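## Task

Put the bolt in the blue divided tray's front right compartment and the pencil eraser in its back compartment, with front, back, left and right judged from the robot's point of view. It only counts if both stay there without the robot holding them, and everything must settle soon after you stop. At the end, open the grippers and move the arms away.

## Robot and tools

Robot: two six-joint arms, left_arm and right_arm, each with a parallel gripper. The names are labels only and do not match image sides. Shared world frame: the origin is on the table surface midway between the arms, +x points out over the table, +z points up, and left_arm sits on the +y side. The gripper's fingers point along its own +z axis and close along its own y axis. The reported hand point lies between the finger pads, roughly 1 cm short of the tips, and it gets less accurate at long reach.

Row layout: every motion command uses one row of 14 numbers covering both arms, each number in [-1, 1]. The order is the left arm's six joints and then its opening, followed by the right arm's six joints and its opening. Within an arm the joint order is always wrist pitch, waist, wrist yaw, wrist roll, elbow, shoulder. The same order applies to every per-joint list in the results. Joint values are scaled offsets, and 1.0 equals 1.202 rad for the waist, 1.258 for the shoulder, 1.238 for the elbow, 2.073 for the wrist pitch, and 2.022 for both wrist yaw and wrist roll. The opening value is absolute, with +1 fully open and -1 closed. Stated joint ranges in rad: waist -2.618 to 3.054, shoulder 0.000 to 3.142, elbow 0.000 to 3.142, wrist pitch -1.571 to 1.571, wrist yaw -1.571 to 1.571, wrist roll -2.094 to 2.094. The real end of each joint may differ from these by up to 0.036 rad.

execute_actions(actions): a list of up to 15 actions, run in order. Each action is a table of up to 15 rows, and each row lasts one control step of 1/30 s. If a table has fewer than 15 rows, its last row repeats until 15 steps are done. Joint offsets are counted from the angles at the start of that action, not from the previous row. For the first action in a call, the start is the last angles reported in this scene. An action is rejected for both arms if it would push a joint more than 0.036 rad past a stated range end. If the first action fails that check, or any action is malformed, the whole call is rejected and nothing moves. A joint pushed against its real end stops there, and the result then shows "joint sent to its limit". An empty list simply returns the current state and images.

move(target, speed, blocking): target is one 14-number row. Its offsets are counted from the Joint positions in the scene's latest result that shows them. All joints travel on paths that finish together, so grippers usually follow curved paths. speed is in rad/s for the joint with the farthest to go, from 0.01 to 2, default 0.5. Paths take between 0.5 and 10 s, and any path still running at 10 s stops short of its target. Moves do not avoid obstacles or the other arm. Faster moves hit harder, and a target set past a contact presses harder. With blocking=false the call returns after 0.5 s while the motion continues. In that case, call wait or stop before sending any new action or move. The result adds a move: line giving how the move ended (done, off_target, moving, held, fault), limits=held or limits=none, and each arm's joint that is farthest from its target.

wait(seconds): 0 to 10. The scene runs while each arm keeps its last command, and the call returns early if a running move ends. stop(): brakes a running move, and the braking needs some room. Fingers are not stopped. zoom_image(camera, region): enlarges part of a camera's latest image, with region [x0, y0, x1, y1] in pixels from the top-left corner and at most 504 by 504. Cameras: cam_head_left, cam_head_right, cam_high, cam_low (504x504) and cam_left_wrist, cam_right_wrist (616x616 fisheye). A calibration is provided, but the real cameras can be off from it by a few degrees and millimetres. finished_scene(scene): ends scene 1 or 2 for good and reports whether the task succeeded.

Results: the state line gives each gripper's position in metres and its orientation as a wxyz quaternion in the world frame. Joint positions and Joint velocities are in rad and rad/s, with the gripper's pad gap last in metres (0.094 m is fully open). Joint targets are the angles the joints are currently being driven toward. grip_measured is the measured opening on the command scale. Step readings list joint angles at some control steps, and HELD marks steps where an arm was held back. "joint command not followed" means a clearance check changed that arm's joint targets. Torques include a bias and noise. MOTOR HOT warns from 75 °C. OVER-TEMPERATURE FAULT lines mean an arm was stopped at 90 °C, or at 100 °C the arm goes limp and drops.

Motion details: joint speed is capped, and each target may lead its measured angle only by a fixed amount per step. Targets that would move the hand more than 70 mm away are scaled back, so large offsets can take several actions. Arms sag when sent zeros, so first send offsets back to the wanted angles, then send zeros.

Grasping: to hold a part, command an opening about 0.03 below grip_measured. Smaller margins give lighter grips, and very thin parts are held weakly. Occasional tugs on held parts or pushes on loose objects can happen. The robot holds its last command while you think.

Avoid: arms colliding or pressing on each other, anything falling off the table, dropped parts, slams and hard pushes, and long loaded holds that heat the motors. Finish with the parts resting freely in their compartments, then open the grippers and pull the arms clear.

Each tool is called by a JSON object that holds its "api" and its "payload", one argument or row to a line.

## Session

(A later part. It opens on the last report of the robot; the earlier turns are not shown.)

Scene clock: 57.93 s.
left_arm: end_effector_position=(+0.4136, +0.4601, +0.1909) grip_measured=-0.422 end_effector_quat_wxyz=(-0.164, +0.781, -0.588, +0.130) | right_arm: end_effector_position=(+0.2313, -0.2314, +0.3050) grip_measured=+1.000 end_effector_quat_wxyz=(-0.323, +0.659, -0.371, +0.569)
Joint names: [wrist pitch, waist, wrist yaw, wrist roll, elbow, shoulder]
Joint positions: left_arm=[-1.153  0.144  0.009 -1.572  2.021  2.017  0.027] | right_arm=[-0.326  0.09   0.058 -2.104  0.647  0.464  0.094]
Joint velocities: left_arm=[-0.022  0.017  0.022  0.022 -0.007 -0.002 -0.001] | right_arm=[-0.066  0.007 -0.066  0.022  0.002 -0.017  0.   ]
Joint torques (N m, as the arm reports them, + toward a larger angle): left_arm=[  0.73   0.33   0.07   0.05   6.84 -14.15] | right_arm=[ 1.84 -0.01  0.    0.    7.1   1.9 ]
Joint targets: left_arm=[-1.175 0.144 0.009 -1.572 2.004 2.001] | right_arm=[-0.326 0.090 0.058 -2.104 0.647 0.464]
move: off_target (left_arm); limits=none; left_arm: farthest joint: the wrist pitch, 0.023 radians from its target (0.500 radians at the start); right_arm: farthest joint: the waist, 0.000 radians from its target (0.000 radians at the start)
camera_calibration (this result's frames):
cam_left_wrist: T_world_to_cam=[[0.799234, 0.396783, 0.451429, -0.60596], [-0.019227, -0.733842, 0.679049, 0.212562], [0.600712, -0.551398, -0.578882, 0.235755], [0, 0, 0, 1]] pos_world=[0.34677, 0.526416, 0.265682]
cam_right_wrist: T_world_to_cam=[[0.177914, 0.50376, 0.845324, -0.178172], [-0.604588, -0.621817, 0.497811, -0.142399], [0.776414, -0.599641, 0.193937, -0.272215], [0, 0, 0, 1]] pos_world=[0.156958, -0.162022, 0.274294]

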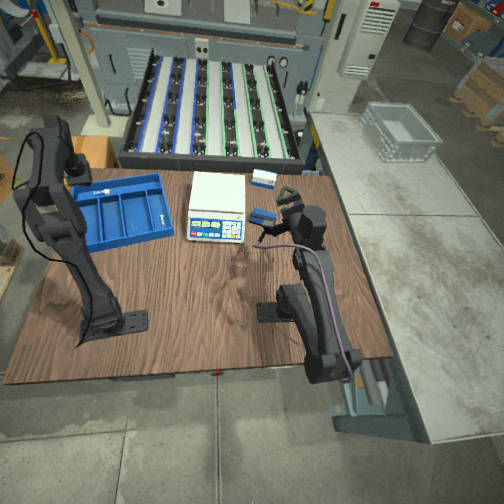

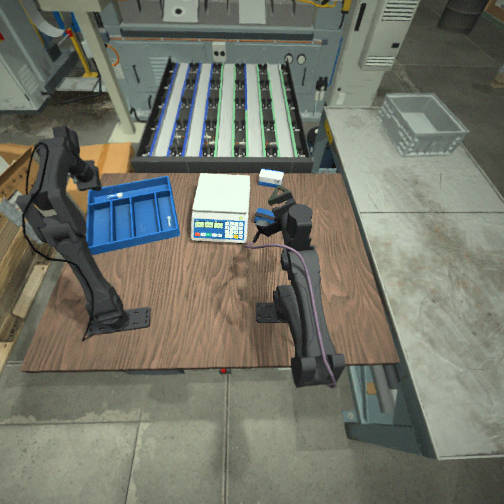

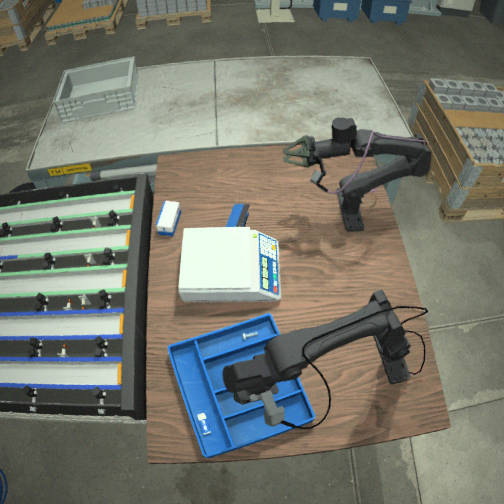

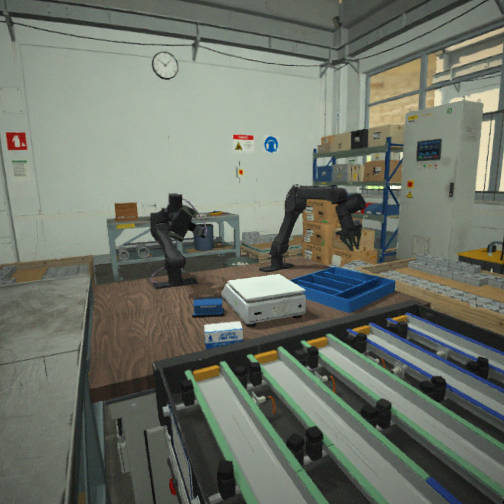

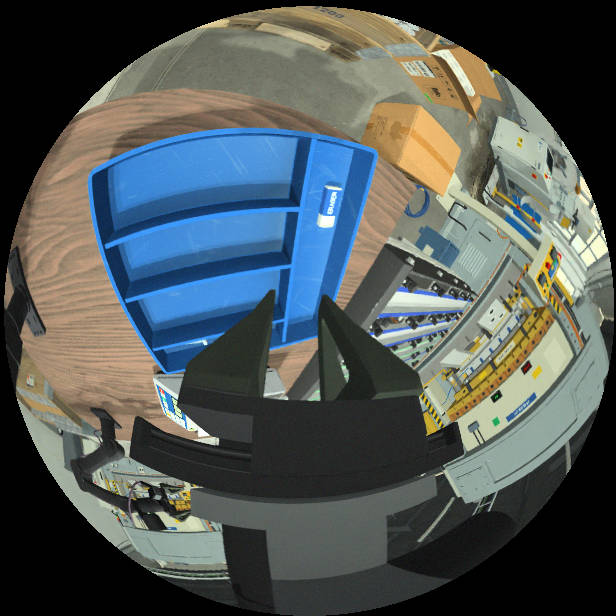

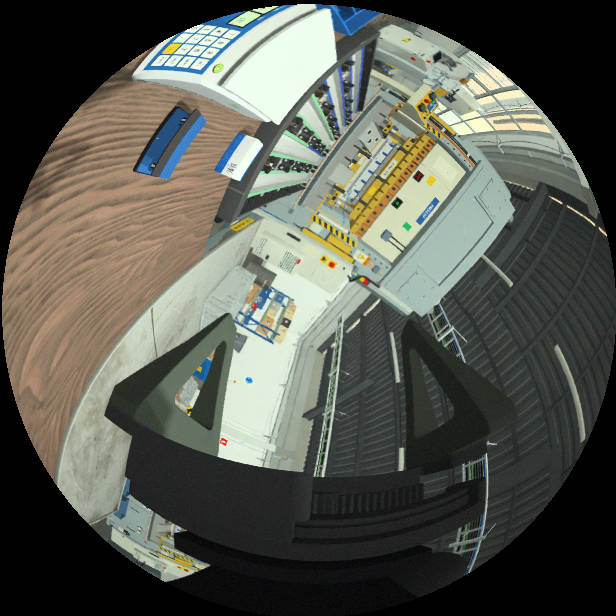

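{"api": "move", "payload": {
  "target": [0,0,0,0,-0.8,-0.8,0.5,0,0,0,0,0,0,1],
  "speed": 0.7
}}

{"api": "zoom_image", "payload": {
  "camera": "cam_high",
  "region": [140, 290, 340, 480]
}}

Scene clock: 60.00 s.
left_arm: end_effector_position=(+0.1765, +0.3917, +0.1834) grip_measured=+0.498 end_effector_quat_wxyz=(-0.170, +0.780, -0.587, +0.134) | right_arm: end_effector_position=(+0.2313, -0.2314, +0.3050) grip_measured=+1.000 end_effector_quat_wxyz=(-0.323, +0.659, -0.371, +0.569)
Joint names: [wrist pitch, waist, wrist yaw, wrist roll, elbow, shoulder]
Joint positions: left_arm=[-1.148  0.144  0.009 -1.572  1.046  1.032  0.07 ] | right_arm=[-0.326  0.09   0.058 -2.104  0.647  0.464  0.094]
Joint velocities: left_arm=[-0.007 -0.002  0.007  0.066 -0.017  0.002 -0.001] | right_arm=[-0.037 -0.012 -0.022 -0.037 -0.002 -0.017  0.   ]
Joint torques (N m, as the arm reports them, + toward a larger angle): left_arm=[ 0.91 -0.14  0.06  0.07  6.95 -4.28] | right_arm=[ 1.85 -0.02  0.    0.02  7.11  1.87]
Joint targets: left_arm=[-1.153 0.144 0.009 -1.572 1.031 1.011] | right_arm=[-0.326 0.090 0.058 -2.104 0.647 0.464]
move: off_target (left_arm); limits=none; left_arm: farthest joint: the shoulder, 0.021 radians from its target (1.007 radians at the start); right_arm: farthest joint: the waist, 0.000 radians from its target (0.000 radians at the start)
camera_calibration (this result's frames):
cam_left_wrist: T_world_to_cam=[[0.792688, 0.394895, 0.46444, -0.38644], [-0.0289101, -0.736634, 0.675674, 0.166405], [0.608942, -0.549025, -0.572504, 0.332532], [0, 0, 0, 1]] pos_world=[0.108644, 0.457751, 0.257419]
cam_right_wrist: T_world_to_cam=[[0.177914, 0.50376, 0.845324, -0.178172], [-0.604588, -0.621817, 0.497811, -0.142399], [0.776414, -0.599641, 0.193937, -0.272215], [0, 0, 0, 1]] pos_world=[0.156958, -0.162022, 0.274294]

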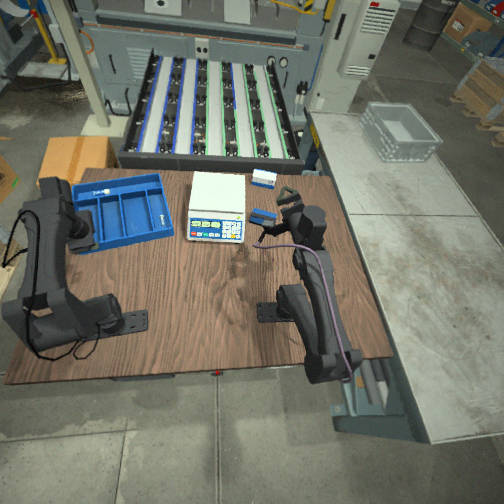

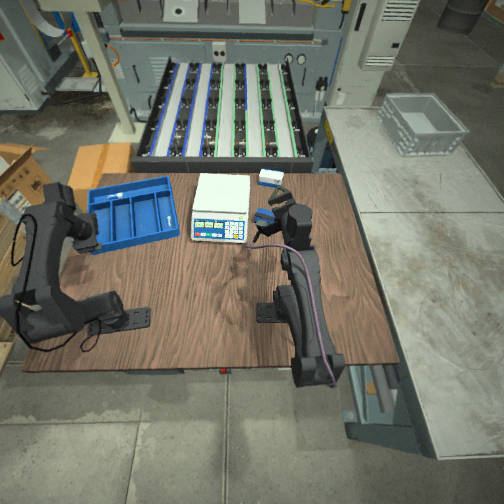

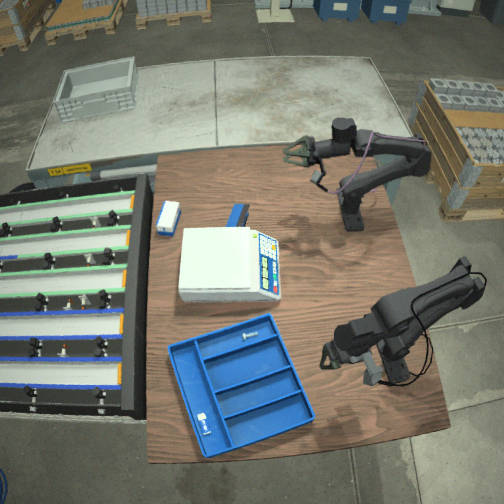

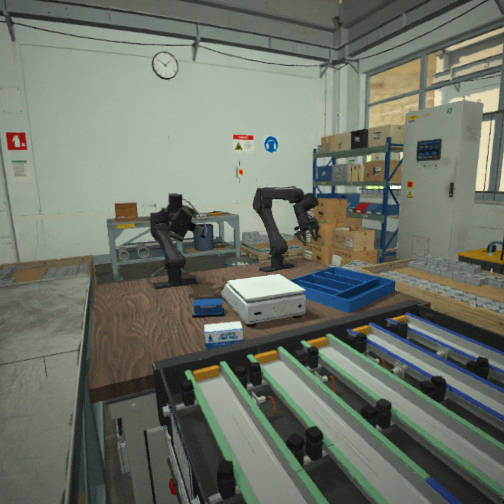

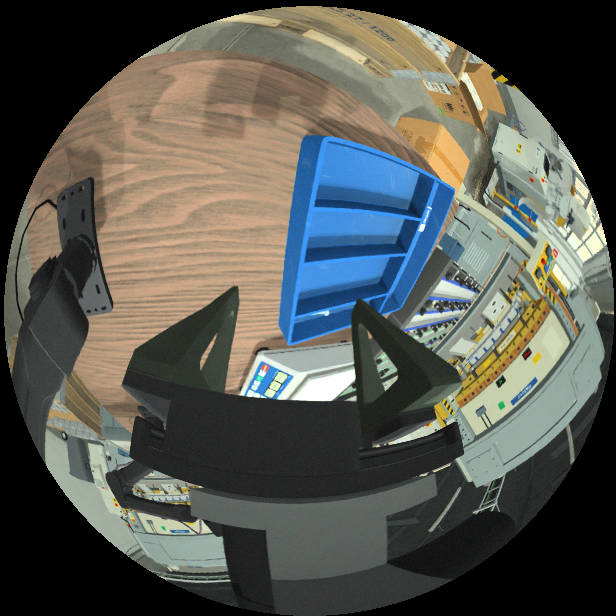

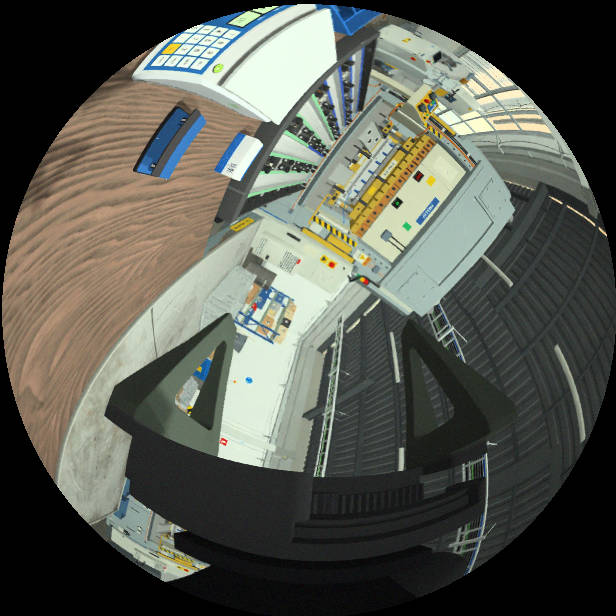

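Region (140, 290, 340, 480) of cam_high's 504x504 image, scaled by 2.520, with more detail than that image has; it fills the top 479 rows of this view, and the rest is white.

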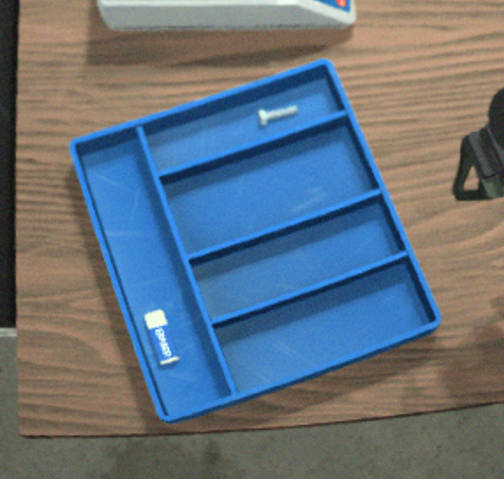

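{"api": "finished_scene", "payload": {
  "scene": 1
}}

The scene is finished: the task was done.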